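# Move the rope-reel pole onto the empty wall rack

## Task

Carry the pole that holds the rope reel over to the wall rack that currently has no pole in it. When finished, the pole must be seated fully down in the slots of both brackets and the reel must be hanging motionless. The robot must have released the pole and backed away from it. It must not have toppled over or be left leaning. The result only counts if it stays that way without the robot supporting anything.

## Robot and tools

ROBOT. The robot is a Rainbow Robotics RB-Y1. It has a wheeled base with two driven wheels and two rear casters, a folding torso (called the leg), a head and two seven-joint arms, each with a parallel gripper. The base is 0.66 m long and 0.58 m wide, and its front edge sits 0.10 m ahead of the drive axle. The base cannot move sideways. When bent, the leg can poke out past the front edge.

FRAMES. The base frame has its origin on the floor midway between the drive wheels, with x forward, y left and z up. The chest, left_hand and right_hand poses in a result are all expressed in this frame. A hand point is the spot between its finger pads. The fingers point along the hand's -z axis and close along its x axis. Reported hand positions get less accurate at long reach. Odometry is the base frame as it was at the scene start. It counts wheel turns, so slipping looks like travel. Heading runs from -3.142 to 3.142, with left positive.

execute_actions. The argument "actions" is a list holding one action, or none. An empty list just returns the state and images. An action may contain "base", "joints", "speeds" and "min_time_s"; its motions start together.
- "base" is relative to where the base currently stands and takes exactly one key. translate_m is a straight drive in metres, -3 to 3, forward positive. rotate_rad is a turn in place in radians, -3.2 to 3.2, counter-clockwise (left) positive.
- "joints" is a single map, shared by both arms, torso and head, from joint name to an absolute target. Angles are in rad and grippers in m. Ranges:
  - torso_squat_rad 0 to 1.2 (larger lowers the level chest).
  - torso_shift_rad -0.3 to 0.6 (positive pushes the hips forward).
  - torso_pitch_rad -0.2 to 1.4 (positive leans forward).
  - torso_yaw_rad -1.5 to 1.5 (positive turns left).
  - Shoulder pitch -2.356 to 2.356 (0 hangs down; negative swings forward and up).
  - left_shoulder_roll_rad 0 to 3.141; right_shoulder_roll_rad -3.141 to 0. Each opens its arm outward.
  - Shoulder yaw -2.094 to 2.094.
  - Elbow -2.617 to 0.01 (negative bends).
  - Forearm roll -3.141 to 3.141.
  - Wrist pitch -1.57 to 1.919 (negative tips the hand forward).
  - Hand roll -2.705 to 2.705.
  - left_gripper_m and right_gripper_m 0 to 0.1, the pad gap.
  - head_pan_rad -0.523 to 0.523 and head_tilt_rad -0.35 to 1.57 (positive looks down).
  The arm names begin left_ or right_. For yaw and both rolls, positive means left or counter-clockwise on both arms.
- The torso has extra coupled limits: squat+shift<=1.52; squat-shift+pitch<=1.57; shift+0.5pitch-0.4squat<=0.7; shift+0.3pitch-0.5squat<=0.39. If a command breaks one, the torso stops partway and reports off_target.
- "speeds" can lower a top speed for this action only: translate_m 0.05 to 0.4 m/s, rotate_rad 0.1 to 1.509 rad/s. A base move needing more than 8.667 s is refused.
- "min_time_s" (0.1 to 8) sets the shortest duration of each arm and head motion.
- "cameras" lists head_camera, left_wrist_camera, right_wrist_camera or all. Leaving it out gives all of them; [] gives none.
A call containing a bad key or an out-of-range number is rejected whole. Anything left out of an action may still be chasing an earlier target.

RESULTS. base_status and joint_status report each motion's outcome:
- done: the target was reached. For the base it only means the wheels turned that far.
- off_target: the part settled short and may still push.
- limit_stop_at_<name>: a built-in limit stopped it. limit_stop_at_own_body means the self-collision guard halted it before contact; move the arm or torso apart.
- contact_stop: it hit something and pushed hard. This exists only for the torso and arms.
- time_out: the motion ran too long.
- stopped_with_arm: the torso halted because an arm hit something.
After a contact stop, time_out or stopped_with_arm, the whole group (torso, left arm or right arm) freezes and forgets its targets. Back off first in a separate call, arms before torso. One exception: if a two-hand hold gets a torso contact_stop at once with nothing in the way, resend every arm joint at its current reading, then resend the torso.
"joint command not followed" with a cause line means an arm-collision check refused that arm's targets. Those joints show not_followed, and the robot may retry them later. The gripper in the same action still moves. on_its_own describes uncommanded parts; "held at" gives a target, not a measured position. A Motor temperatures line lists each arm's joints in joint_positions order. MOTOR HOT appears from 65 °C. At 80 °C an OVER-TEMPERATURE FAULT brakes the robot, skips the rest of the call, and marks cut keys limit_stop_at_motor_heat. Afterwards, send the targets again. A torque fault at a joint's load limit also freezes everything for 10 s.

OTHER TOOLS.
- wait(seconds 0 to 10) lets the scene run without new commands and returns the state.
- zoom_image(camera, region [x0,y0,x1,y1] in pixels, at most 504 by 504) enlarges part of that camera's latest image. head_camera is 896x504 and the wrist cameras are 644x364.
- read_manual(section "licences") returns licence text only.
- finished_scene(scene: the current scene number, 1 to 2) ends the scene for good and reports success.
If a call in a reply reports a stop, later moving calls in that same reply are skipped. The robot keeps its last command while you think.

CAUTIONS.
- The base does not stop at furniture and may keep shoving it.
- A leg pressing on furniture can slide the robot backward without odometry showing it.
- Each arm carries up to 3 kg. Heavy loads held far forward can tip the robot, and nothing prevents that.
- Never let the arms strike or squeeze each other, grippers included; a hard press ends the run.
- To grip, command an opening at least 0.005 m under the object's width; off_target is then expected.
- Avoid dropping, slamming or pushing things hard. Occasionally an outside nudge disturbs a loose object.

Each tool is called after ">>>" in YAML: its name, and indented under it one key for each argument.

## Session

>>> execute_actions:
  actions:
    - {"joints":{"head_tilt_rad":0.3,"head_pan_rad":0.5}}
  cameras: ["head_camera"]

>>> execute_actions:
  actions:
    - {"joints":{"head_pan_rad":-0.5}}
  cameras: ["head_camera"]

Scene clock: 1.00 s.
Motor temperatures (°C, as the motors report them): left_arm=[32 30 34 33 35 35 33] | right_arm=[32 30 34 33 38 35 34]
base_odometry: x=+0.000 y=+0.000 heading=+0.000 (m, m, rad; odometry frame)
base_status: not commanded
joint_positions: torso_squat_rad=+0.350 torso_shift_rad=-0.001 torso_pitch_rad=-0.002 torso_yaw_rad=+0.000 left_shoulder_pitch_rad=-0.044 left_shoulder_roll_rad=+0.010 left_shoulder_yaw_rad=-0.005 left_elbow_rad=-0.267 left_forearm_roll_rad=+0.020 left_wrist_pitch_rad=-0.011 left_hand_roll_rad=-0.018 left_gripper_m=+0.100 right_shoulder_pitch_rad=+0.030 right_shoulder_roll_rad=-0.029 right_shoulder_yaw_rad=-0.021 right_elbow_rad=-0.211 right_forearm_roll_rad=-0.046 right_wrist_pitch_rad=-0.004 right_hand_roll_rad=-0.006 right_gripper_m=+0.100 head_pan_rad=+0.500 head_tilt_rad=+0.300
joint_status: all done
chest: x=-0.2294 y=-0.0005 z=+1.2474 quat_wxyz=(+1.000, +0.000, -0.001, +0.000) (m; base frame)
left_hand: x=-0.0650 y=+0.2243 z=+0.5812 quat_wxyz=(+0.987, +0.004, -0.160, -0.010) (m; base frame)
right_hand: x=-0.1460 y=-0.2452 z=+0.5672 quat_wxyz=(+0.995, -0.014, -0.095, -0.040) (m; base frame)
pictures: head_camera
Images, in order (width x height): head_camera 896x504.

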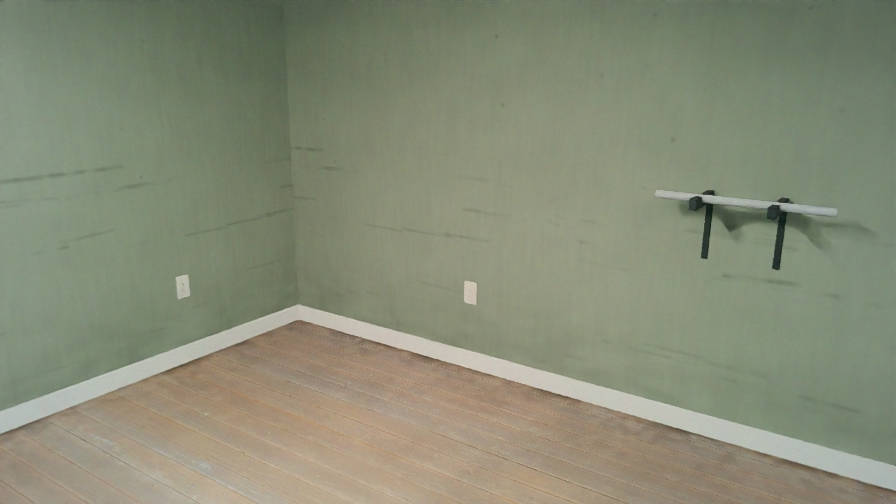

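Scene clock: 2.33 s.
Motor temperatures (°C, as the motors report them): left_arm=[32 30 34 33 35 35 33] | right_arm=[32 30 34 32 38 35 34]
base_odometry: x=+0.000 y=+0.000 heading=+0.000 (m, m, rad; odometry frame)
base_status: not commanded
joint_positions: torso_squat_rad=+0.350 torso_shift_rad=-0.001 torso_pitch_rad=-0.002 torso_yaw_rad=+0.000 left_shoulder_pitch_rad=-0.044 left_shoulder_roll_rad=+0.010 left_shoulder_yaw_rad=-0.005 left_elbow_rad=-0.267 left_forearm_roll_rad=+0.020 left_wrist_pitch_rad=-0.011 left_hand_roll_rad=-0.018 left_gripper_m=+0.100 right_shoulder_pitch_rad=+0.030 right_shoulder_roll_rad=-0.029 right_shoulder_yaw_rad=-0.021 right_elbow_rad=-0.211 right_forearm_roll_rad=-0.046 right_wrist_pitch_rad=-0.004 right_hand_roll_rad=-0.006 right_gripper_m=+0.100 head_pan_rad=-0.500 head_tilt_rad=+0.300
joint_status: all done
chest: x=-0.2294 y=-0.0005 z=+1.2474 quat_wxyz=(+1.000, +0.000, -0.001, +0.000) (m; base frame)
left_hand: x=-0.0650 y=+0.2243 z=+0.5812 quat_wxyz=(+0.987, +0.004, -0.160, -0.010) (m; base frame)
right_hand: x=-0.1460 y=-0.2452 z=+0.5672 quat_wxyz=(+0.995, -0.014, -0.095, -0.040) (m; base frame)
pictures: head_camera
Images, in order (width x height): head_camera 896x504.

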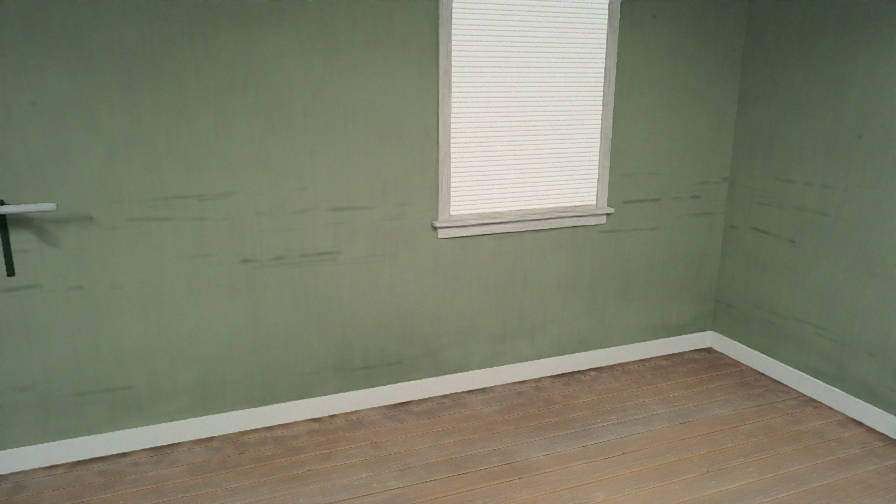

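>>> execute_actions:
  actions:
    - {"base":{"rotate_rad":-1.7},"joints":{"head_pan_rad":0,"left_shoulder_pitch_rad":-0.08,"left_shoulder_roll_rad":0,"left_shoulder_yaw_rad":-0.06,"left_elbow_rad":-1.515,"left_forearm_roll_rad":0,"left_wrist_pitch_rad":0,"left_hand_roll_rad":0,"right_shoulder_pitch_rad":0,"right_shoulder_roll_rad":0,"right_shoulder_yaw_rad":-0.1,"right_elbow_rad":-1.57,"right_forearm_roll_rad":0,"right_wrist_pitch_rad":0,"right_hand_roll_rad":0,"torso_squat_rad":0.6}}
  cameras: ["head_camera"]

Scene clock: 16.47 s.
Motor temperatures (°C, as the motors report them): left_arm=[32 30 34 33 35 35 33] | right_arm=[32 30 34 32 38 35 34]
base_odometry: x=+0.000 y=+0.000 heading=-1.699 (m, m, rad; odometry frame)
base_status: done
joint_positions: torso_squat_rad=+0.600 torso_shift_rad=-0.001 torso_pitch_rad=-0.002 torso_yaw_rad=+0.000 left_shoulder_pitch_rad=-0.080 left_shoulder_roll_rad=+0.000 left_shoulder_yaw_rad=-0.060 left_elbow_rad=-1.515 left_forearm_roll_rad=+0.000 left_wrist_pitch_rad=+0.000 left_hand_roll_rad=+0.000 left_gripper_m=+0.100 right_shoulder_pitch_rad=+0.000 right_shoulder_roll_rad=+0.000 right_shoulder_yaw_rad=-0.100 right_elbow_rad=-1.570 right_forearm_roll_rad=+0.000 right_wrist_pitch_rad=+0.000 right_hand_roll_rad=+0.000 right_gripper_m=+0.100 head_pan_rad=+0.000 head_tilt_rad=+0.300
joint_status: all done
chest: x=-0.2294 y=-0.0004 z=+1.1677 quat_wxyz=(+1.000, +0.000, -0.001, +0.000) (m; base frame)
left_hand: x=+0.3079 y=+0.1745 z=+0.9543 quat_wxyz=(+0.699, -0.029, -0.714, -0.033) (m; base frame)
right_hand: x=+0.2862 y=-0.2720 z=+0.9415 quat_wxyz=(+0.706, -0.035, -0.707, -0.035) (m; base frame)
pictures: head_camera
Images, in order (width x height): head_camera 896x504.

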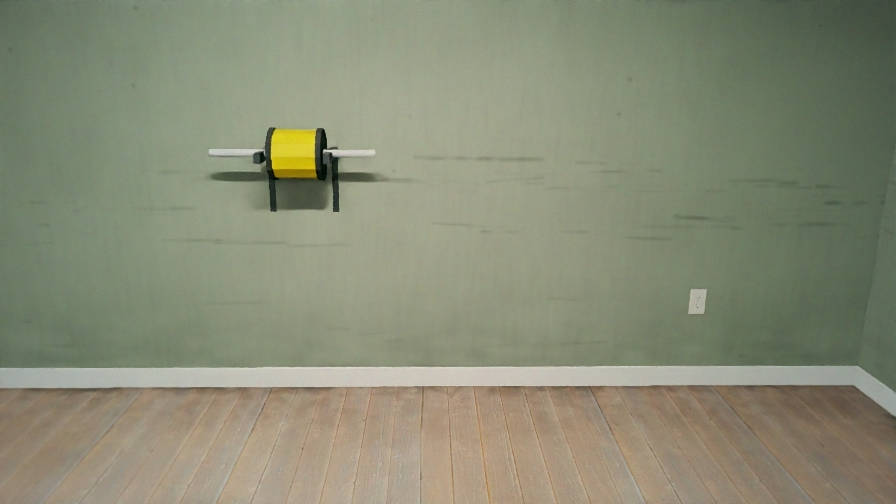

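>>> execute_actions:
  actions:
    - {"base":{"rotate_rad":0.32},"joints":{"left_elbow_rad":-1.915,"right_elbow_rad":-1.97,"left_wrist_pitch_rad":0.4,"right_wrist_pitch_rad":0.4,"torso_squat_rad":0.43}}
  cameras: []

>>> execute_actions:
  actions:
    - {"base":{"translate_m":1.6},"joints":{"head_tilt_rad":0.55}}
  cameras: []

>>> execute_actions:
  actions:
    - {"base":{"rotate_rad":-0.32}}

Scene clock: 31.57 s.
Motor temperatures (°C, as the motors report them): left_arm=[32 30 34 33 35 35 33] | right_arm=[33 30 34 33 38 35 34]
base_odometry: x=+0.000 y=+0.000 heading=-1.382 (m, m, rad; odometry frame)
base_status: done
joint_positions: torso_squat_rad=+0.430 torso_shift_rad=-0.001 torso_pitch_rad=-0.002 torso_yaw_rad=+0.000 left_shoulder_pitch_rad=-0.080 left_shoulder_roll_rad=+0.000 left_shoulder_yaw_rad=-0.060 left_elbow_rad=-1.915 left_forearm_roll_rad=+0.000 left_wrist_pitch_rad=+0.400 left_hand_roll_rad=+0.000 left_gripper_m=+0.100 right_shoulder_pitch_rad=+0.000 right_shoulder_roll_rad=+0.000 right_shoulder_yaw_rad=-0.100 right_elbow_rad=-1.970 right_forearm_roll_rad=+0.000 right_wrist_pitch_rad=+0.400 right_hand_roll_rad=+0.000 right_gripper_m=+0.100 head_pan_rad=+0.000 head_tilt_rad=+0.300
joint_status: all done
chest: x=-0.2293 y=-0.0005 z=+1.2262 quat_wxyz=(+1.000, +0.000, -0.001, +0.000) (m; base frame)
left_hand: x=+0.2976 y=+0.1747 z=+1.1147 quat_wxyz=(+0.699, -0.029, -0.714, -0.033) (m; base frame)
right_hand: x=+0.2779 y=-0.2713 z=+1.1020 quat_wxyz=(+0.706, -0.035, -0.707, -0.036) (m; base frame)
pictures: none
No camera images: the call's "cameras" was empty. Leave "cameras" out to get every camera's image.

Scene clock: 37.07 s.
Motor temperatures (°C, as the motors report them): left_arm=[32 30 34 33 35 35 33] | right_arm=[33 30 34 33 38 35 34]
base_odometry: x=+0.298 y=-1.572 heading=-1.384 (m, m, rad; odometry frame)
base_status: done
joint_positions: torso_squat_rad=+0.430 torso_shift_rad=-0.001 torso_pitch_rad=-0.002 torso_yaw_rad=+0.000 left_shoulder_pitch_rad=-0.080 left_shoulder_roll_rad=+0.000 left_shoulder_yaw_rad=-0.060 left_elbow_rad=-1.915 left_forearm_roll_rad=+0.000 left_wrist_pitch_rad=+0.400 left_hand_roll_rad=+0.000 left_gripper_m=+0.100 right_shoulder_pitch_rad=+0.000 right_shoulder_roll_rad=+0.000 right_shoulder_yaw_rad=-0.100 right_elbow_rad=-1.970 right_forearm_roll_rad=+0.000 right_wrist_pitch_rad=+0.400 right_hand_roll_rad=+0.000 right_gripper_m=+0.100 head_pan_rad=+0.000 head_tilt_rad=+0.550
joint_status: all done
chest: x=-0.2293 y=-0.0005 z=+1.2262 quat_wxyz=(+1.000, +0.000, -0.001, +0.000) (m; base frame)
left_hand: x=+0.2976 y=+0.1747 z=+1.1147 quat_wxyz=(+0.699, -0.029, -0.714, -0.033) (m; base frame)
right_hand: x=+0.2779 y=-0.2713 z=+1.1020 quat_wxyz=(+0.706, -0.035, -0.707, -0.036) (m; base frame)
pictures: none
No camera images: the call's "cameras" was empty. Leave "cameras" out to get every camera's image.

Scene clock: 39.03 s.
Motor temperatures (°C, as the motors report them): left_arm=[32 30 34 33 35 35 33] | right_arm=[33 30 34 33 38 35 34]
base_odometry: x=+0.298 y=-1.572 heading=-1.704 (m, m, rad; odometry frame)
base_status: done
joint_positions: torso_squat_rad=+0.430 torso_shift_rad=-0.001 torso_pitch_rad=-0.002 torso_yaw_rad=+0.000 left_shoulder_pitch_rad=-0.080 left_shoulder_roll_rad=+0.000 left_shoulder_yaw_rad=-0.060 left_elbow_rad=-1.915 left_forearm_roll_rad=+0.000 left_wrist_pitch_rad=+0.400 left_hand_roll_rad=+0.000 left_gripper_m=+0.100 right_shoulder_pitch_rad=+0.000 right_shoulder_roll_rad=+0.000 right_shoulder_yaw_rad=-0.100 right_elbow_rad=-1.970 right_forearm_roll_rad=+0.000 right_wrist_pitch_rad=+0.400 right_hand_roll_rad=+0.000 right_gripper_m=+0.100 head_pan_rad=+0.000 head_tilt_rad=+0.550
joint_status: not commanded
chest: x=-0.2293 y=-0.0005 z=+1.2262 quat_wxyz=(+1.000, +0.000, -0.001, +0.000) (m; base frame)
left_hand: x=+0.2976 y=+0.1747 z=+1.1147 quat_wxyz=(+0.699, -0.029, -0.714, -0.033) (m; base frame)
right_hand: x=+0.2779 y=-0.2713 z=+1.1020 quat_wxyz=(+0.706, -0.035, -0.707, -0.036) (m; base frame)
pictures: head_camera, left_wrist_camera, right_wrist_camera
Images, in order (width x height): head_camera 896x504, left_wrist_camera 644x364, right_wrist_camera 644x364.

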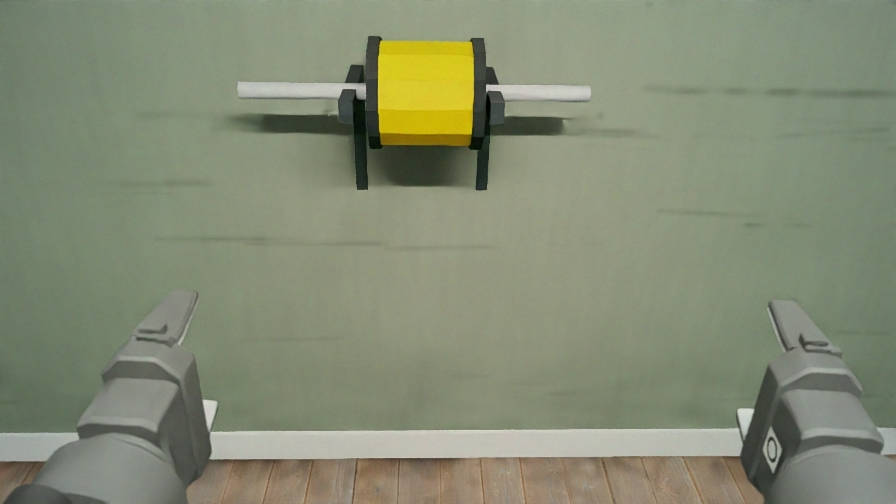

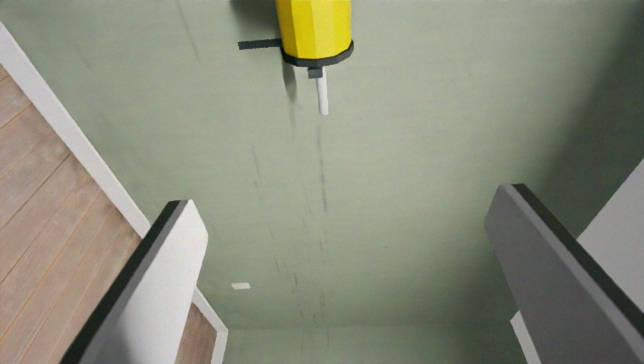

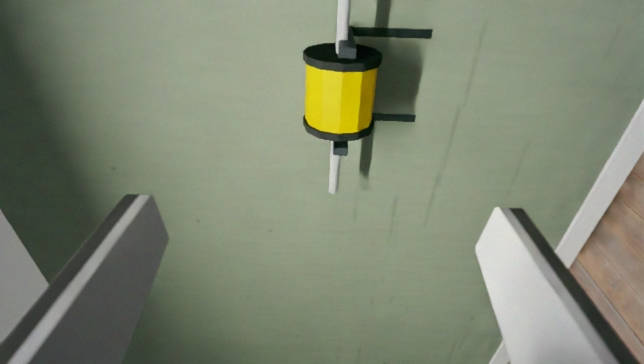

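>>> execute_actions:
  actions:
    - {"base":{"rotate_rad":0.042},"joints":{"torso_squat_rad":0.47}}
  cameras: []

>>> execute_actions:
  actions:
    - {"base":{"translate_m":0.55},"joints":{"head_tilt_rad":0.7}}

Scene clock: 45.27 s.
Motor temperatures (°C, as the motors report them): left_arm=[32 30 34 33 35 35 33] | right_arm=[33 30 34 33 38 35 34]
base_odometry: x=+0.298 y=-1.572 heading=-1.662 (m, m, rad; odometry frame)
base_status: done
joint_positions: torso_squat_rad=+0.470 torso_shift_rad=-0.001 torso_pitch_rad=-0.002 torso_yaw_rad=+0.000 left_shoulder_pitch_rad=-0.080 left_shoulder_roll_rad=+0.000 left_shoulder_yaw_rad=-0.060 left_elbow_rad=-1.915 left_forearm_roll_rad=+0.000 left_wrist_pitch_rad=+0.400 left_hand_roll_rad=+0.000 left_gripper_m=+0.100 right_shoulder_pitch_rad=+0.000 right_shoulder_roll_rad=+0.000 right_shoulder_yaw_rad=-0.100 right_elbow_rad=-1.970 right_forearm_roll_rad=+0.000 right_wrist_pitch_rad=+0.400 right_hand_roll_rad=+0.000 right_gripper_m=+0.100 head_pan_rad=+0.000 head_tilt_rad=+0.550
joint_status: all done
chest: x=-0.2294 y=-0.0005 z=+1.2140 quat_wxyz=(+1.000, +0.000, -0.001, +0.000) (m; base frame)
left_hand: x=+0.2976 y=+0.1747 z=+1.1026 quat_wxyz=(+0.699, -0.029, -0.714, -0.033) (m; base frame)
right_hand: x=+0.2779 y=-0.2713 z=+1.0899 quat_wxyz=(+0.706, -0.035, -0.707, -0.036) (m; base frame)
pictures: none
No camera images: the call's "cameras" was empty. Leave "cameras" out to get every camera's image.

Scene clock: 48.03 s.
Motor temperatures (°C, as the motors report them): left_arm=[32 30 34 33 35 35 33] | right_arm=[33 30 34 33 38 35 34]
base_odometry: x=+0.248 y=-2.120 heading=-1.664 (m, m, rad; odometry frame)
base_status: done
joint_positions: torso_squat_rad=+0.470 torso_shift_rad=-0.001 torso_pitch_rad=-0.002 torso_yaw_rad=+0.000 left_shoulder_pitch_rad=-0.080 left_shoulder_roll_rad=+0.000 left_shoulder_yaw_rad=-0.060 left_elbow_rad=-1.915 left_forearm_roll_rad=+0.000 left_wrist_pitch_rad=+0.400 left_hand_roll_rad=+0.000 left_gripper_m=+0.100 right_shoulder_pitch_rad=+0.000 right_shoulder_roll_rad=+0.000 right_shoulder_yaw_rad=-0.100 right_elbow_rad=-1.970 right_forearm_roll_rad=+0.000 right_wrist_pitch_rad=+0.400 right_hand_roll_rad=+0.000 right_gripper_m=+0.100 head_pan_rad=+0.000 head_tilt_rad=+0.700
joint_status: all done
chest: x=-0.2293 y=-0.0005 z=+1.2140 quat_wxyz=(+1.000, +0.000, -0.001, +0.000) (m; base frame)
left_hand: x=+0.2976 y=+0.1747 z=+1.1025 quat_wxyz=(+0.699, -0.029, -0.714, -0.033) (m; base frame)
right_hand: x=+0.2779 y=-0.2713 z=+1.0898 quat_wxyz=(+0.706, -0.035, -0.707, -0.036) (m; base frame)
pictures: head_camera, left_wrist_camera, right_wrist_camera
Images, in order (width x height): head_camera 896x504, left_wrist_camera 644x364, right_wrist_camera 644x364.

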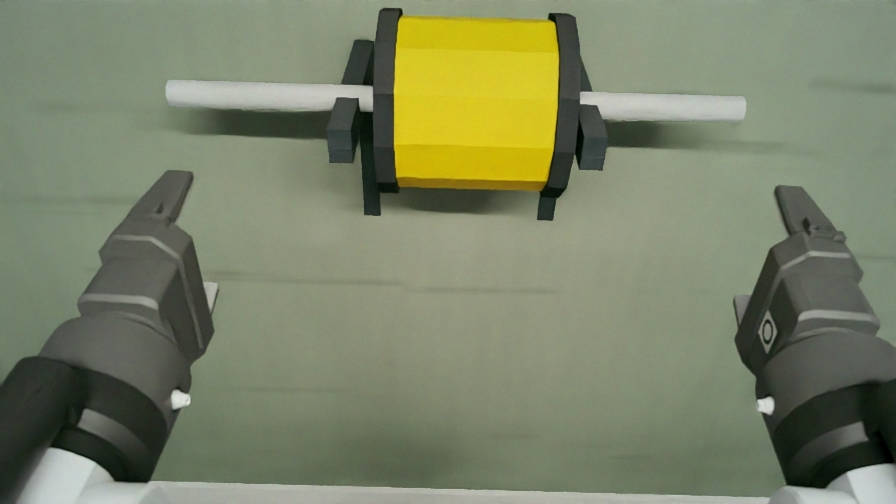

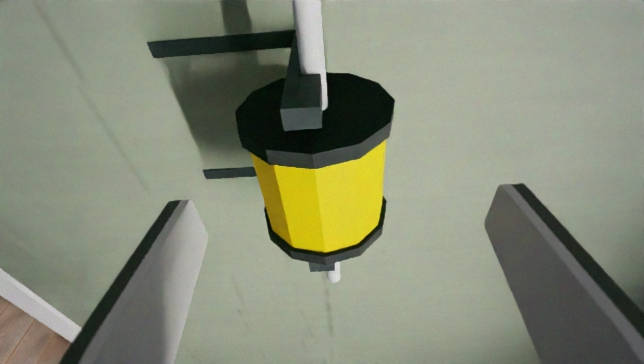

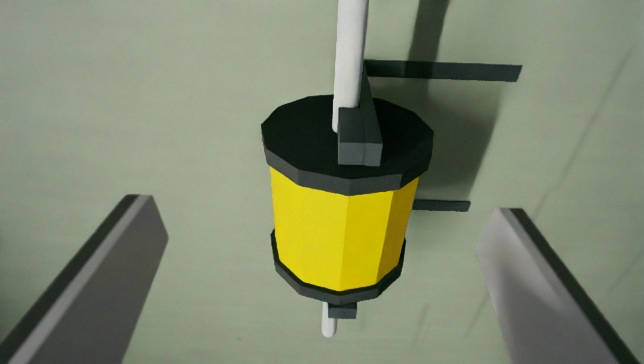

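Lower ~2 cm, advance.

>>> execute_actions:
  actions:
    - {"base":{"translate_m":0.17},"joints":{"torso_squat_rad":0.53}}

Scene clock: 53.00 s.
Motor temperatures (°C, as the motors report them): left_arm=[32 30 34 33 35 35 33] | right_arm=[33 30 34 33 38 35 34]
base_odometry: x=+0.232 y=-2.289 heading=-1.665 (m, m, rad; odometry frame)
base_status: done
joint_positions: torso_squat_rad=+0.530 torso_shift_rad=-0.001 torso_pitch_rad=-0.002 torso_yaw_rad=+0.000 left_shoulder_pitch_rad=-0.080 left_shoulder_roll_rad=+0.000 left_shoulder_yaw_rad=-0.060 left_elbow_rad=-1.915 left_forearm_roll_rad=+0.000 left_wrist_pitch_rad=+0.400 left_hand_roll_rad=+0.000 left_gripper_m=+0.100 right_shoulder_pitch_rad=+0.000 right_shoulder_roll_rad=+0.000 right_shoulder_yaw_rad=-0.100 right_elbow_rad=-1.970 right_forearm_roll_rad=+0.000 right_wrist_pitch_rad=+0.400 right_hand_roll_rad=+0.000 right_gripper_m=+0.100 head_pan_rad=+0.000 head_tilt_rad=+0.700
joint_status: all done
chest: x=-0.2292 y=-0.0005 z=+1.1939 quat_wxyz=(+1.000, +0.000, -0.001, +0.000) (m; base frame)
left_hand: x=+0.2977 y=+0.1747 z=+1.0824 quat_wxyz=(+0.699, -0.029, -0.714, -0.033) (m; base frame)
right_hand: x=+0.2780 y=-0.2713 z=+1.0697 quat_wxyz=(+0.706, -0.035, -0.707, -0.036) (m; base frame)
pictures: head_camera, left_wrist_camera, right_wrist_camera
Images, in order (width x height): head_camera 896x504, left_wrist_camera 644x364, right_wrist_camera 644x364.

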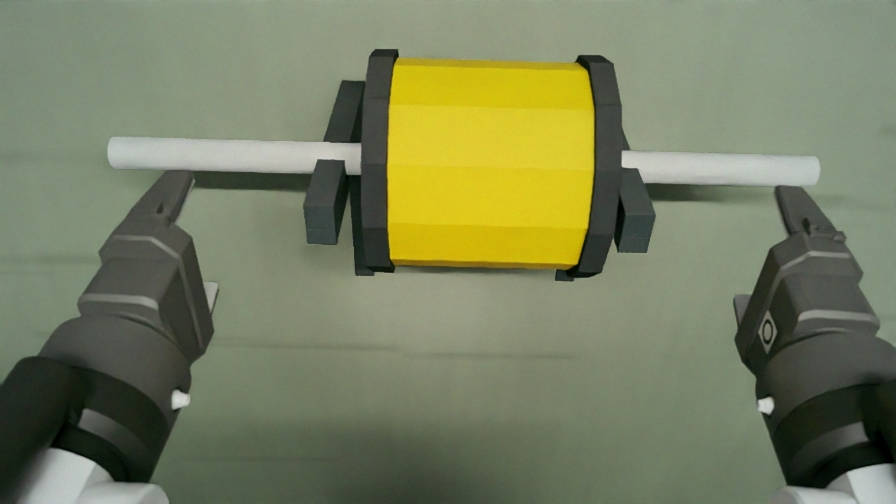

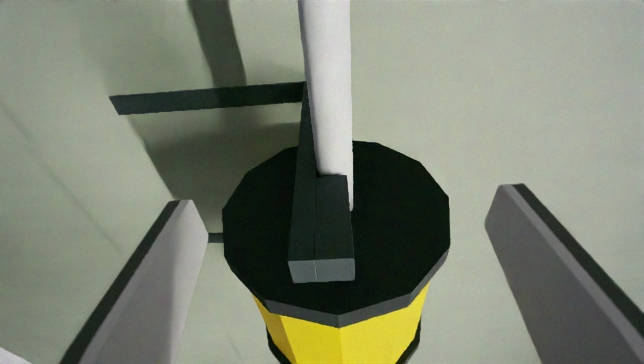

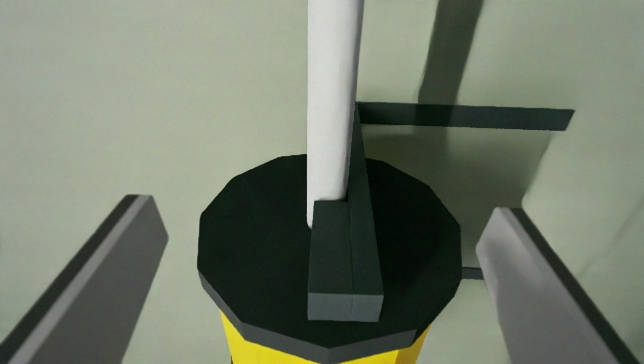

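>>> execute_actions:
  actions:
    - {"base":{"translate_m":0.12},"joints":{"torso_squat_rad":0.537,"left_gripper_m":0.07,"right_gripper_m":0.07},"speeds":{"translate_m":0.1}}

Scene clock: 58.63 s.
Motor temperatures (°C, as the motors report them): left_arm=[32 30 34 33 35 35 33] | right_arm=[33 30 34 33 38 35 34]
base_odometry: x=+0.220 y=-2.409 heading=-1.667 (m, m, rad; odometry frame)
base_status: done
joint_positions: torso_squat_rad=+0.537 torso_shift_rad=-0.001 torso_pitch_rad=-0.002 torso_yaw_rad=+0.000 left_shoulder_pitch_rad=-0.080 left_shoulder_roll_rad=+0.000 left_shoulder_yaw_rad=-0.060 left_elbow_rad=-1.915 left_forearm_roll_rad=+0.000 left_wrist_pitch_rad=+0.400 left_hand_roll_rad=+0.000 left_gripper_m=+0.070 right_shoulder_pitch_rad=+0.000 right_shoulder_roll_rad=+0.000 right_shoulder_yaw_rad=-0.100 right_elbow_rad=-1.970 right_forearm_roll_rad=+0.000 right_wrist_pitch_rad=+0.400 right_hand_roll_rad=+0.000 right_gripper_m=+0.070 head_pan_rad=+0.000 head_tilt_rad=+0.700
joint_status: all done
chest: x=-0.2293 y=-0.0005 z=+1.1914 quat_wxyz=(+1.000, +0.000, -0.001, +0.000) (m; base frame)
left_hand: x=+0.2976 y=+0.1747 z=+1.0799 quat_wxyz=(+0.699, -0.029, -0.714, -0.033) (m; base frame)
right_hand: x=+0.2779 y=-0.2713 z=+1.0672 quat_wxyz=(+0.706, -0.035, -0.707, -0.036) (m; base frame)
pictures: head_camera, left_wrist_camera, right_wrist_camera
Images, in order (width x height): head_camera 896x504, left_wrist_camera 644x364, right_wrist_camera 644x364.

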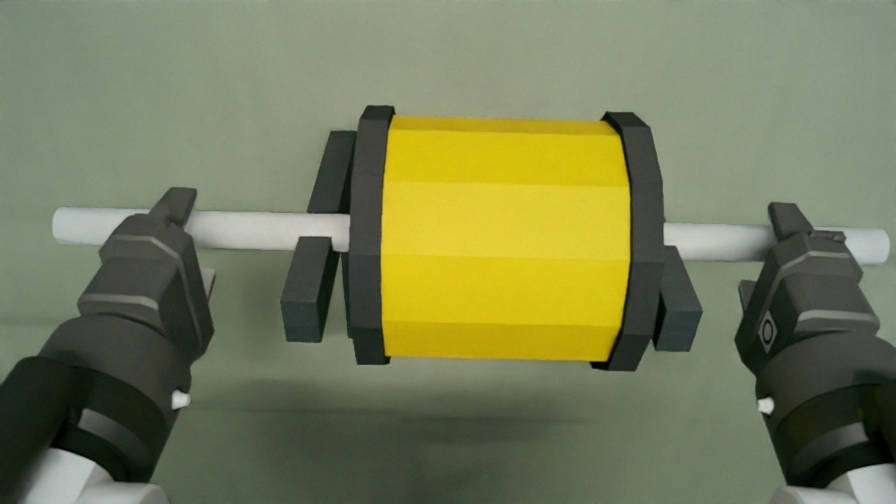

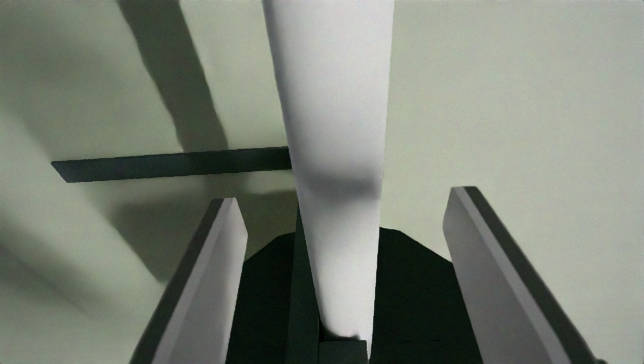

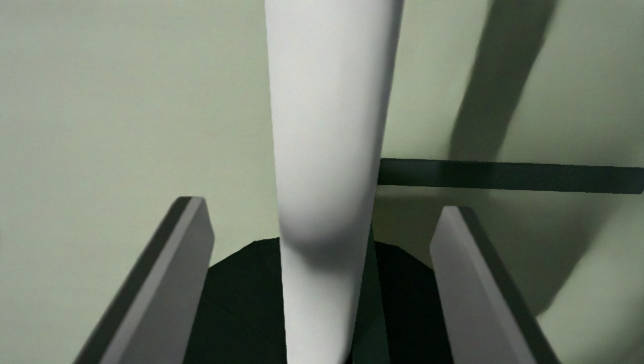

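>>> execute_actions:
  actions:
    - {"base":{"translate_m":0.035},"speeds":{"translate_m":0.05}}
  cameras: []

>>> execute_actions:
  actions:
    - {"joints":{"left_gripper_m":0.015,"right_gripper_m":0.015}}

>>> execute_actions:
  actions:
    - {"joints":{"torso_squat_rad":0.33}}
  cameras: ["head_camera"]

>>> execute_actions:
  actions:
    - {"base":{"translate_m":-0.5},"speeds":{"translate_m":0.2}}
  cameras: ["head_camera"]

>>> execute_actions:
  actions:
    - {"base":{"rotate_rad":3.14},"speeds":{"rotate_rad":0.7},"joints":{"head_tilt_rad":0.2}}
  cameras: ["head_camera"]

Scene clock: 69.63 s.
Motor temperatures (°C, as the motors report them): left_arm=[32 30 34 34 35 35 33] | right_arm=[33 30 34 33 38 35 34]
base_odometry: x=+0.217 y=-2.443 heading=-1.669 (m, m, rad; odometry frame)
base_status: done
joint_positions: torso_squat_rad=+0.537 torso_shift_rad=-0.001 torso_pitch_rad=-0.002 torso_yaw_rad=+0.000 left_shoulder_pitch_rad=-0.080 left_shoulder_roll_rad=+0.000 left_shoulder_yaw_rad=-0.060 left_elbow_rad=-1.915 left_forearm_roll_rad=+0.000 left_wrist_pitch_rad=+0.400 left_hand_roll_rad=+0.000 left_gripper_m=+0.070 right_shoulder_pitch_rad=+0.000 right_shoulder_roll_rad=+0.000 right_shoulder_yaw_rad=-0.100 right_elbow_rad=-1.970 right_forearm_roll_rad=+0.000 right_wrist_pitch_rad=+0.400 right_hand_roll_rad=+0.000 right_gripper_m=+0.070 head_pan_rad=+0.000 head_tilt_rad=+0.700
joint_status: not commanded
chest: x=-0.2293 y=-0.0005 z=+1.1914 quat_wxyz=(+1.000, +0.000, -0.001, +0.000) (m; base frame)
left_hand: x=+0.2976 y=+0.1747 z=+1.0799 quat_wxyz=(+0.699, -0.029, -0.714, -0.033) (m; base frame)
right_hand: x=+0.2779 y=-0.2713 z=+1.0672 quat_wxyz=(+0.706, -0.035, -0.707, -0.036) (m; base frame)
pictures: none
No camera images: the call's "cameras" was empty. Leave "cameras" out to get every camera's image.

Scene clock: 70.67 s.
Motor temperatures (°C, as the motors report them): left_arm=[32 30 34 34 35 35 33] | right_arm=[33 30 34 33 38 35 34]
base_odometry: x=+0.217 y=-2.443 heading=-1.669 (m, m, rad; odometry frame)
base_status: not commanded
joint_positions: torso_squat_rad=+0.537 torso_shift_rad=-0.001 torso_pitch_rad=-0.002 torso_yaw_rad=+0.000 left_shoulder_pitch_rad=-0.080 left_shoulder_roll_rad=+0.000 left_shoulder_yaw_rad=-0.060 left_elbow_rad=-1.915 left_forearm_roll_rad=+0.000 left_wrist_pitch_rad=+0.400 left_hand_roll_rad=+0.000 left_gripper_m=+0.029 right_shoulder_pitch_rad=+0.000 right_shoulder_roll_rad=+0.000 right_shoulder_yaw_rad=-0.100 right_elbow_rad=-1.970 right_forearm_roll_rad=+0.000 right_wrist_pitch_rad=+0.400 right_hand_roll_rad=+0.000 right_gripper_m=+0.029 head_pan_rad=+0.000 head_tilt_rad=+0.700
joint_status: left_gripper_m off_target (ended at +0.029, target +0.015); right_gripper_m off_target (ended at +0.029, target +0.015)
chest: x=-0.2293 y=-0.0005 z=+1.1914 quat_wxyz=(+1.000, +0.000, -0.001, +0.000) (m; base frame)
left_hand: x=+0.2976 y=+0.1748 z=+1.0796 quat_wxyz=(+0.699, -0.029, -0.714, -0.033) (m; base frame)
right_hand: x=+0.2779 y=-0.2713 z=+1.0672 quat_wxyz=(+0.706, -0.035, -0.707, -0.036) (m; base frame)
pictures: head_camera, left_wrist_camera, right_wrist_camera
Images, in order (width x height): head_camera 896x504, left_wrist_camera 644x364, right_wrist_camera 644x364.

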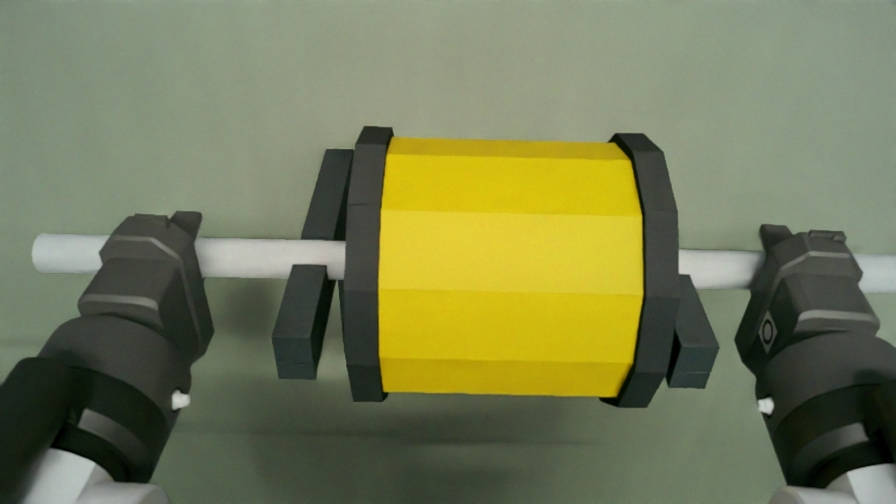

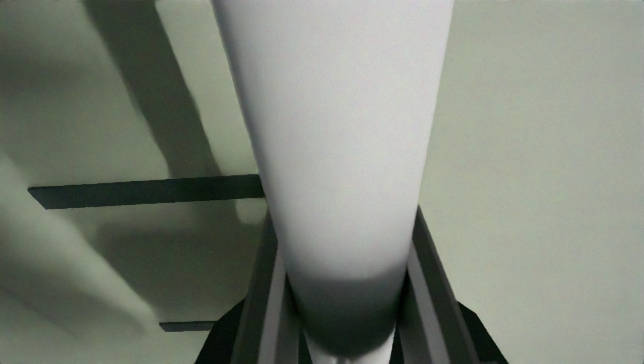

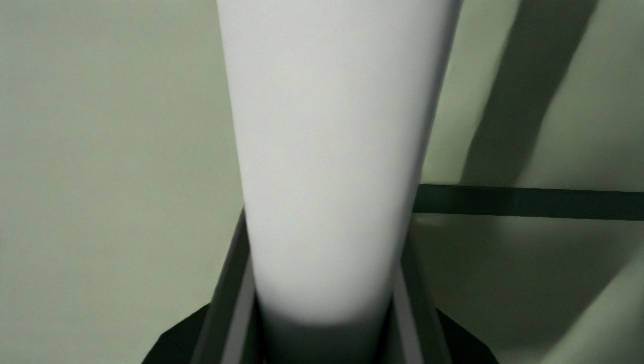

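Scene clock: 72.13 s.
Motor temperatures (°C, as the motors report them): left_arm=[32 30 34 34 35 35 33] | right_arm=[33 30 34 33 38 35 34]
base_odometry: x=+0.217 y=-2.443 heading=-1.669 (m, m, rad; odometry frame)
base_status: not commanded
joint_positions: torso_squat_rad=+0.330 torso_shift_rad=-0.001 torso_pitch_rad=-0.001 torso_yaw_rad=+0.000 left_shoulder_pitch_rad=-0.079 left_shoulder_roll_rad=+0.000 left_shoulder_yaw_rad=-0.060 left_elbow_rad=-1.914 left_forearm_roll_rad=+0.000 left_wrist_pitch_rad=+0.400 left_hand_roll_rad=+0.000 left_gripper_m=+0.029 right_shoulder_pitch_rad=+0.001 right_shoulder_roll_rad=+0.000 right_shoulder_yaw_rad=-0.100 right_elbow_rad=-1.969 right_forearm_roll_rad=+0.000 right_wrist_pitch_rad=+0.401 right_hand_roll_rad=+0.000 right_gripper_m=+0.029 head_pan_rad=+0.000 head_tilt_rad=+0.700
joint_status: all done
chest: x=-0.2290 y=-0.0005 z=+1.2522 quat_wxyz=(+1.000, +0.000, -0.001, +0.000) (m; base frame)
left_hand: x=+0.2978 y=+0.1748 z=+1.1393 quat_wxyz=(+0.700, -0.029, -0.713, -0.033) (m; base frame)
right_hand: x=+0.2781 y=-0.2715 z=+1.1264 quat_wxyz=(+0.707, -0.035, -0.705, -0.036) (m; base frame)
pictures: head_camera
Images, in order (width x height): head_camera 896x504.

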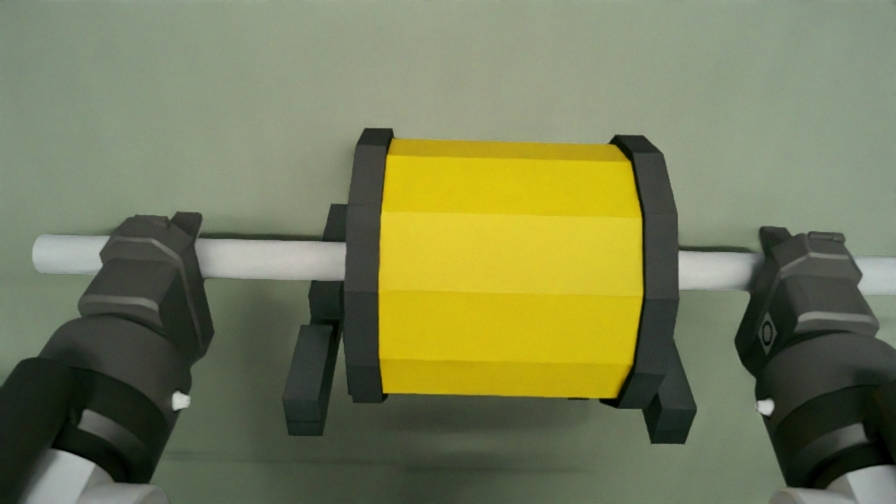

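Scene clock: 75.60 s.
Motor temperatures (°C, as the motors report them): left_arm=[32 30 34 34 35 35 33] | right_arm=[33 30 34 33 38 35 34]
base_odometry: x=+0.266 y=-1.946 heading=-1.671 (m, m, rad; odometry frame)
base_status: done
joint_positions: torso_squat_rad=+0.330 torso_shift_rad=-0.001 torso_pitch_rad=-0.002 torso_yaw_rad=+0.000 left_shoulder_pitch_rad=-0.079 left_shoulder_roll_rad=+0.000 left_shoulder_yaw_rad=-0.060 left_elbow_rad=-1.914 left_forearm_roll_rad=+0.000 left_wrist_pitch_rad=+0.401 left_hand_roll_rad=+0.000 left_gripper_m=+0.029 right_shoulder_pitch_rad=+0.001 right_shoulder_roll_rad=+0.000 right_shoulder_yaw_rad=-0.100 right_elbow_rad=-1.969 right_forearm_roll_rad=+0.000 right_wrist_pitch_rad=+0.401 right_hand_roll_rad=+0.000 right_gripper_m=+0.029 head_pan_rad=+0.000 head_tilt_rad=+0.700
joint_status: not commanded
chest: x=-0.2291 y=-0.0005 z=+1.2522 quat_wxyz=(+1.000, +0.000, -0.001, +0.000) (m; base frame)
left_hand: x=+0.2977 y=+0.1747 z=+1.1393 quat_wxyz=(+0.700, -0.029, -0.713, -0.033) (m; base frame)
right_hand: x=+0.2779 y=-0.2715 z=+1.1263 quat_wxyz=(+0.707, -0.035, -0.705, -0.036) (m; base frame)
pictures: head_camera
Images, in order (width x height): head_camera 896x504.

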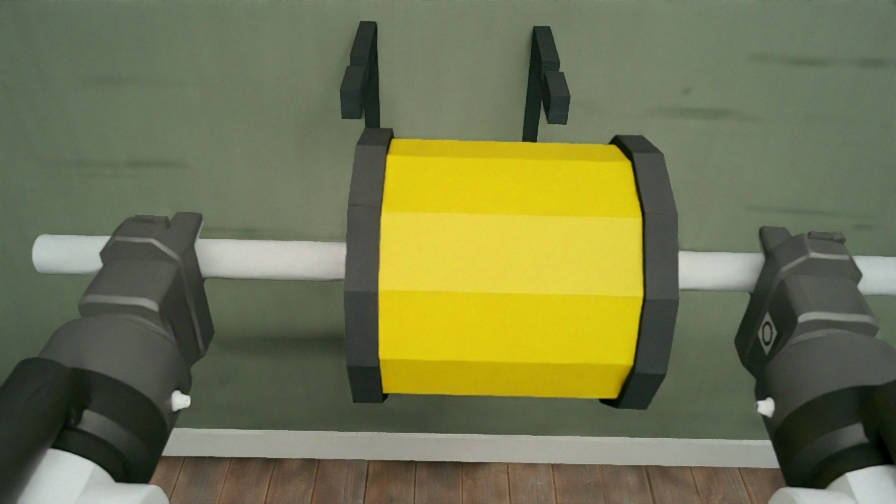

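Scene clock: 81.87 s.
Motor temperatures (°C, as the motors report them): left_arm=[32 30 34 34 35 35 33] | right_arm=[33 30 34 34 38 35 34]
base_odometry: x=+0.266 y=-1.946 heading=+1.468 (m, m, rad; odometry frame)
base_status: done
joint_positions: torso_squat_rad=+0.330 torso_shift_rad=-0.001 torso_pitch_rad=-0.002 torso_yaw_rad=+0.000 left_shoulder_pitch_rad=-0.079 left_shoulder_roll_rad=+0.000 left_shoulder_yaw_rad=-0.060 left_elbow_rad=-1.914 left_forearm_roll_rad=+0.000 left_wrist_pitch_rad=+0.401 left_hand_roll_rad=+0.000 left_gripper_m=+0.029 right_shoulder_pitch_rad=+0.001 right_shoulder_roll_rad=+0.000 right_shoulder_yaw_rad=-0.100 right_elbow_rad=-1.969 right_forearm_roll_rad=+0.000 right_wrist_pitch_rad=+0.401 right_hand_roll_rad=+0.000 right_gripper_m=+0.029 head_pan_rad=+0.000 head_tilt_rad=+0.200
joint_status: all done
chest: x=-0.2290 y=-0.0005 z=+1.2522 quat_wxyz=(+1.000, +0.000, -0.001, +0.000) (m; base frame)
left_hand: x=+0.2977 y=+0.1747 z=+1.1393 quat_wxyz=(+0.700, -0.029, -0.713, -0.033) (m; base frame)
right_hand: x=+0.2780 y=-0.2715 z=+1.1263 quat_wxyz=(+0.707, -0.035, -0.705, -0.036) (m; base frame)
pictures: head_camera
Images, in order (width x height): head_camera 896x504.

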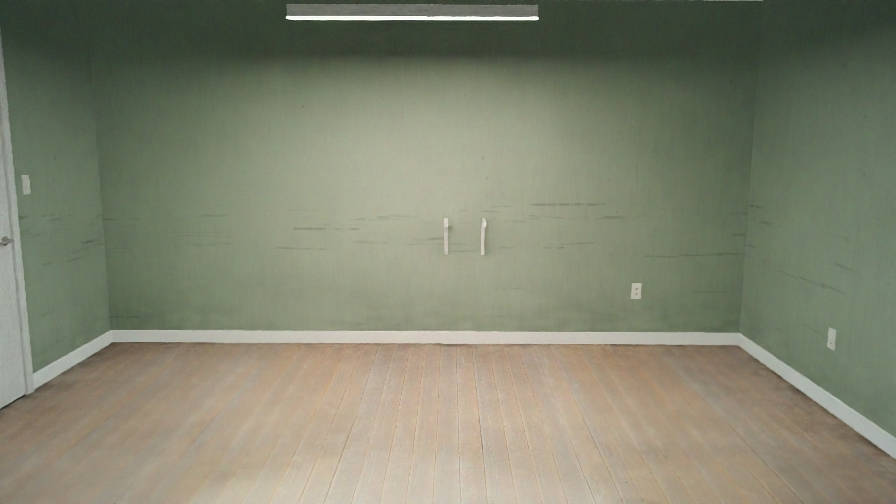

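>>> execute_actions:
  actions:
    - {"base":{"rotate_rad":-0.11}}
  cameras: []

>>> execute_actions:
  actions:
    - {"base":{"translate_m":3.0},"joints":{"head_tilt_rad":0.4,"torso_squat_rad":0.75}}
  cameras: []

>>> execute_actions:
  actions:
    - {"base":{"rotate_rad":0.11}}
  cameras: ["head_camera"]

Scene clock: 95.53 s.
Motor temperatures (°C, as the motors report them): left_arm=[33 30 34 34 35 36 33] | right_arm=[33 30 34 34 38 35 34]
base_odometry: x=+0.266 y=-1.945 heading=+1.359 (m, m, rad; odometry frame)
base_status: done
joint_positions: torso_squat_rad=+0.330 torso_shift_rad=-0.001 torso_pitch_rad=-0.001 torso_yaw_rad=+0.000 left_shoulder_pitch_rad=-0.079 left_shoulder_roll_rad=+0.000 left_shoulder_yaw_rad=-0.060 left_elbow_rad=-1.914 left_forearm_roll_rad=+0.000 left_wrist_pitch_rad=+0.401 left_hand_roll_rad=+0.000 left_gripper_m=+0.029 right_shoulder_pitch_rad=+0.001 right_shoulder_roll_rad=+0.000 right_shoulder_yaw_rad=-0.100 right_elbow_rad=-1.969 right_forearm_roll_rad=+0.000 right_wrist_pitch_rad=+0.401 right_hand_roll_rad=+0.000 right_gripper_m=+0.029 head_pan_rad=+0.000 head_tilt_rad=+0.200
joint_status: not commanded
chest: x=-0.2290 y=-0.0005 z=+1.2522 quat_wxyz=(+1.000, +0.000, -0.001, +0.000) (m; base frame)
left_hand: x=+0.2977 y=+0.1748 z=+1.1392 quat_wxyz=(+0.700, -0.029, -0.713, -0.033) (m; base frame)
right_hand: x=+0.2780 y=-0.2715 z=+1.1263 quat_wxyz=(+0.707, -0.035, -0.705, -0.036) (m; base frame)
pictures: none
No camera images: the call's "cameras" was empty. Leave "cameras" out to get every camera's image.

Scene clock: 104.47 s.
Motor temperatures (°C, as the motors report them): left_arm=[33 30 34 34 35 36 33] | right_arm=[33 30 34 34 38 36 34]
base_odometry: x=+0.894 y=+0.988 heading=+1.361 (m, m, rad; odometry frame)
base_status: done
joint_positions: torso_squat_rad=+0.750 torso_shift_rad=-0.001 torso_pitch_rad=-0.001 torso_yaw_rad=+0.000 left_shoulder_pitch_rad=-0.079 left_shoulder_roll_rad=+0.000 left_shoulder_yaw_rad=-0.060 left_elbow_rad=-1.914 left_forearm_roll_rad=+0.000 left_wrist_pitch_rad=+0.401 left_hand_roll_rad=+0.000 left_gripper_m=+0.029 right_shoulder_pitch_rad=+0.001 right_shoulder_roll_rad=+0.000 right_shoulder_yaw_rad=-0.100 right_elbow_rad=-1.969 right_forearm_roll_rad=+0.000 right_wrist_pitch_rad=+0.401 right_hand_roll_rad=+0.000 right_gripper_m=+0.029 head_pan_rad=+0.000 head_tilt_rad=+0.400
joint_status: all done
chest: x=-0.2289 y=-0.0004 z=+1.1021 quat_wxyz=(+1.000, +0.000, -0.001, +0.000) (m; base frame)
left_hand: x=+0.2979 y=+0.1748 z=+0.9891 quat_wxyz=(+0.700, -0.029, -0.713, -0.033) (m; base frame)
right_hand: x=+0.2781 y=-0.2714 z=+0.9762 quat_wxyz=(+0.707, -0.035, -0.705, -0.036) (m; base frame)
pictures: none
No camera images: the call's "cameras" was empty. Leave "cameras" out to get every camera's image.

Scene clock: 106.30 s.
Motor temperatures (°C, as the motors report them): left_arm=[33 30 34 34 35 36 33] | right_arm=[33 30 34 34 38 36 34]
base_odometry: x=+0.894 y=+0.989 heading=+1.469 (m, m, rad; odometry frame)
base_status: done
joint_positions: torso_squat_rad=+0.750 torso_shift_rad=-0.001 torso_pitch_rad=-0.001 torso_yaw_rad=+0.000 left_shoulder_pitch_rad=-0.079 left_shoulder_roll_rad=+0.000 left_shoulder_yaw_rad=-0.060 left_elbow_rad=-1.914 left_forearm_roll_rad=+0.000 left_wrist_pitch_rad=+0.401 left_hand_roll_rad=+0.000 left_gripper_m=+0.029 right_shoulder_pitch_rad=+0.001 right_shoulder_roll_rad=+0.000 right_shoulder_yaw_rad=-0.100 right_elbow_rad=-1.969 right_forearm_roll_rad=+0.000 right_wrist_pitch_rad=+0.401 right_hand_roll_rad=+0.000 right_gripper_m=+0.029 head_pan_rad=+0.000 head_tilt_rad=+0.400
joint_status: not commanded
chest: x=-0.2289 y=-0.0004 z=+1.1021 quat_wxyz=(+1.000, +0.000, -0.001, +0.000) (m; base frame)
left_hand: x=+0.2978 y=+0.1748 z=+0.9892 quat_wxyz=(+0.700, -0.029, -0.713, -0.033) (m; base frame)
right_hand: x=+0.2781 y=-0.2714 z=+0.9762 quat_wxyz=(+0.707, -0.035, -0.705, -0.036) (m; base frame)
pictures: head_camera
Images, in order (width x height): head_camera 896x504.

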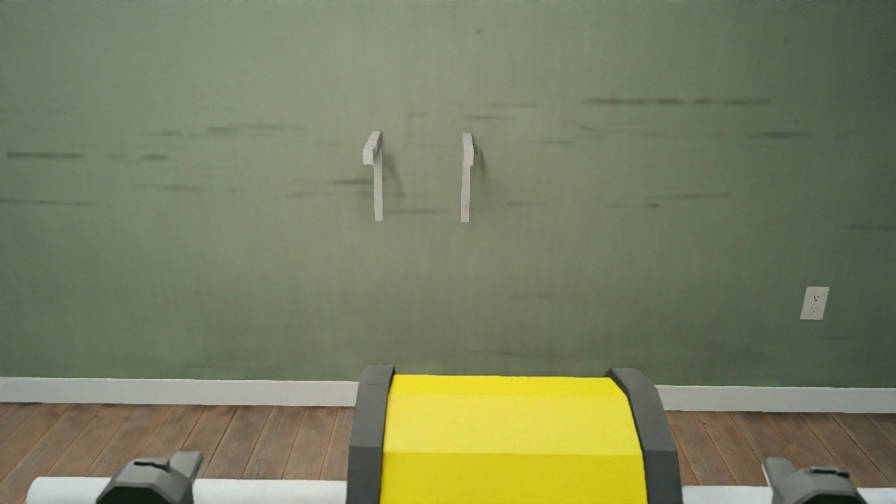

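>>> execute_actions:
  actions:
    - {"base":{"rotate_rad":0.04}}
  cameras: []

>>> execute_actions:
  actions:
    - {"base":{"translate_m":0.98},"joints":{"head_tilt_rad":0.7}}
  cameras: []

>>> execute_actions:
  actions:
    - {"base":{"rotate_rad":-0.04}}
  cameras: ["head_camera"]

Scene clock: 114.53 s.
Motor temperatures (°C, as the motors report them): left_arm=[33 30 34 35 35 36 33] | right_arm=[33 30 34 35 38 36 34]
base_odometry: x=+0.894 y=+0.989 heading=+1.508 (m, m, rad; odometry frame)
base_status: done
joint_positions: torso_squat_rad=+0.750 torso_shift_rad=-0.001 torso_pitch_rad=-0.001 torso_yaw_rad=+0.000 left_shoulder_pitch_rad=-0.079 left_shoulder_roll_rad=+0.000 left_shoulder_yaw_rad=-0.060 left_elbow_rad=-1.914 left_forearm_roll_rad=+0.000 left_wrist_pitch_rad=+0.401 left_hand_roll_rad=+0.000 left_gripper_m=+0.029 right_shoulder_pitch_rad=+0.001 right_shoulder_roll_rad=+0.000 right_shoulder_yaw_rad=-0.100 right_elbow_rad=-1.969 right_forearm_roll_rad=+0.000 right_wrist_pitch_rad=+0.401 right_hand_roll_rad=+0.000 right_gripper_m=+0.029 head_pan_rad=+0.000 head_tilt_rad=+0.400
joint_status: not commanded
chest: x=-0.2289 y=-0.0004 z=+1.1021 quat_wxyz=(+1.000, +0.000, -0.001, +0.000) (m; base frame)
left_hand: x=+0.2978 y=+0.1748 z=+0.9892 quat_wxyz=(+0.700, -0.029, -0.713, -0.033) (m; base frame)
right_hand: x=+0.2781 y=-0.2714 z=+0.9762 quat_wxyz=(+0.707, -0.035, -0.705, -0.036) (m; base frame)
pictures: none
No camera images: the call's "cameras" was empty. Leave "cameras" out to get every camera's image.

Scene clock: 118.37 s.
Motor temperatures (°C, as the motors report them): left_arm=[33 30 34 35 35 36 33] | right_arm=[33 30 34 35 38 36 34]
base_odometry: x=+0.955 y=+1.967 heading=+1.509 (m, m, rad; odometry frame)
base_status: done
joint_positions: torso_squat_rad=+0.750 torso_shift_rad=-0.001 torso_pitch_rad=-0.001 torso_yaw_rad=+0.000 left_shoulder_pitch_rad=-0.079 left_shoulder_roll_rad=+0.000 left_shoulder_yaw_rad=-0.060 left_elbow_rad=-1.914 left_forearm_roll_rad=+0.000 left_wrist_pitch_rad=+0.401 left_hand_roll_rad=+0.000 left_gripper_m=+0.029 right_shoulder_pitch_rad=+0.001 right_shoulder_roll_rad=+0.000 right_shoulder_yaw_rad=-0.100 right_elbow_rad=-1.969 right_forearm_roll_rad=+0.000 right_wrist_pitch_rad=+0.401 right_hand_roll_rad=+0.000 right_gripper_m=+0.029 head_pan_rad=+0.000 head_tilt_rad=+0.700
joint_status: all done
chest: x=-0.2289 y=-0.0004 z=+1.1021 quat_wxyz=(+1.000, +0.000, -0.001, +0.000) (m; base frame)
left_hand: x=+0.2979 y=+0.1748 z=+0.9891 quat_wxyz=(+0.700, -0.029, -0.713, -0.033) (m; base frame)
right_hand: x=+0.2781 y=-0.2714 z=+0.9762 quat_wxyz=(+0.707, -0.035, -0.705, -0.036) (m; base frame)
pictures: none
No camera images: the call's "cameras" was empty. Leave "cameras" out to get every camera's image.

Scene clock: 119.60 s.
Motor temperatures (°C, as the motors report them): left_arm=[33 30 34 35 35 36 33] | right_arm=[33 30 34 35 38 36 34]
base_odometry: x=+0.955 y=+1.967 heading=+1.471 (m, m, rad; odometry frame)
base_status: done
joint_positions: torso_squat_rad=+0.750 torso_shift_rad=-0.001 torso_pitch_rad=-0.001 torso_yaw_rad=+0.000 left_shoulder_pitch_rad=-0.079 left_shoulder_roll_rad=+0.000 left_shoulder_yaw_rad=-0.060 left_elbow_rad=-1.914 left_forearm_roll_rad=+0.000 left_wrist_pitch_rad=+0.401 left_hand_roll_rad=+0.000 left_gripper_m=+0.029 right_shoulder_pitch_rad=+0.001 right_shoulder_roll_rad=+0.000 right_shoulder_yaw_rad=-0.100 right_elbow_rad=-1.969 right_forearm_roll_rad=+0.000 right_wrist_pitch_rad=+0.401 right_hand_roll_rad=+0.000 right_gripper_m=+0.029 head_pan_rad=+0.000 head_tilt_rad=+0.700
joint_status: not commanded
chest: x=-0.2289 y=-0.0004 z=+1.1021 quat_wxyz=(+1.000, +0.000, -0.001, +0.000) (m; base frame)
left_hand: x=+0.2979 y=+0.1748 z=+0.9891 quat_wxyz=(+0.700, -0.029, -0.713, -0.033) (m; base frame)
right_hand: x=+0.2781 y=-0.2714 z=+0.9762 quat_wxyz=(+0.707, -0.035, -0.705, -0.036) (m; base frame)
pictures: head_camera
Images, in order (width x height): head_camera 896x504.

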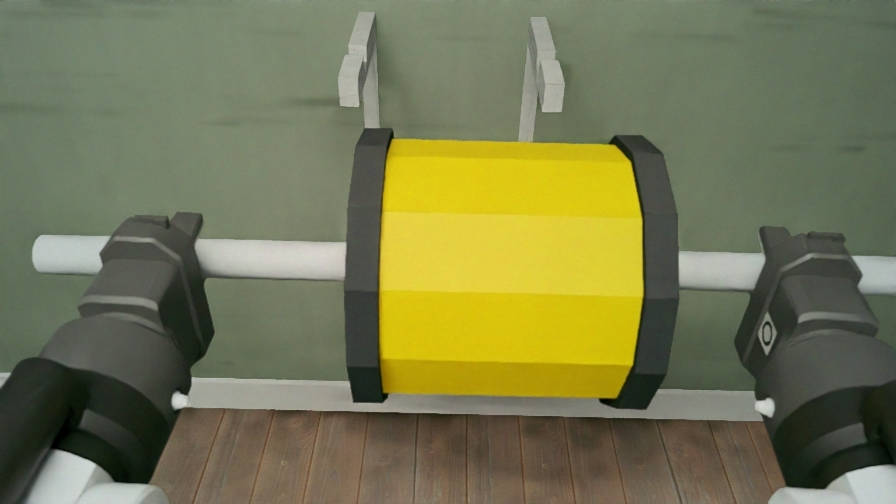

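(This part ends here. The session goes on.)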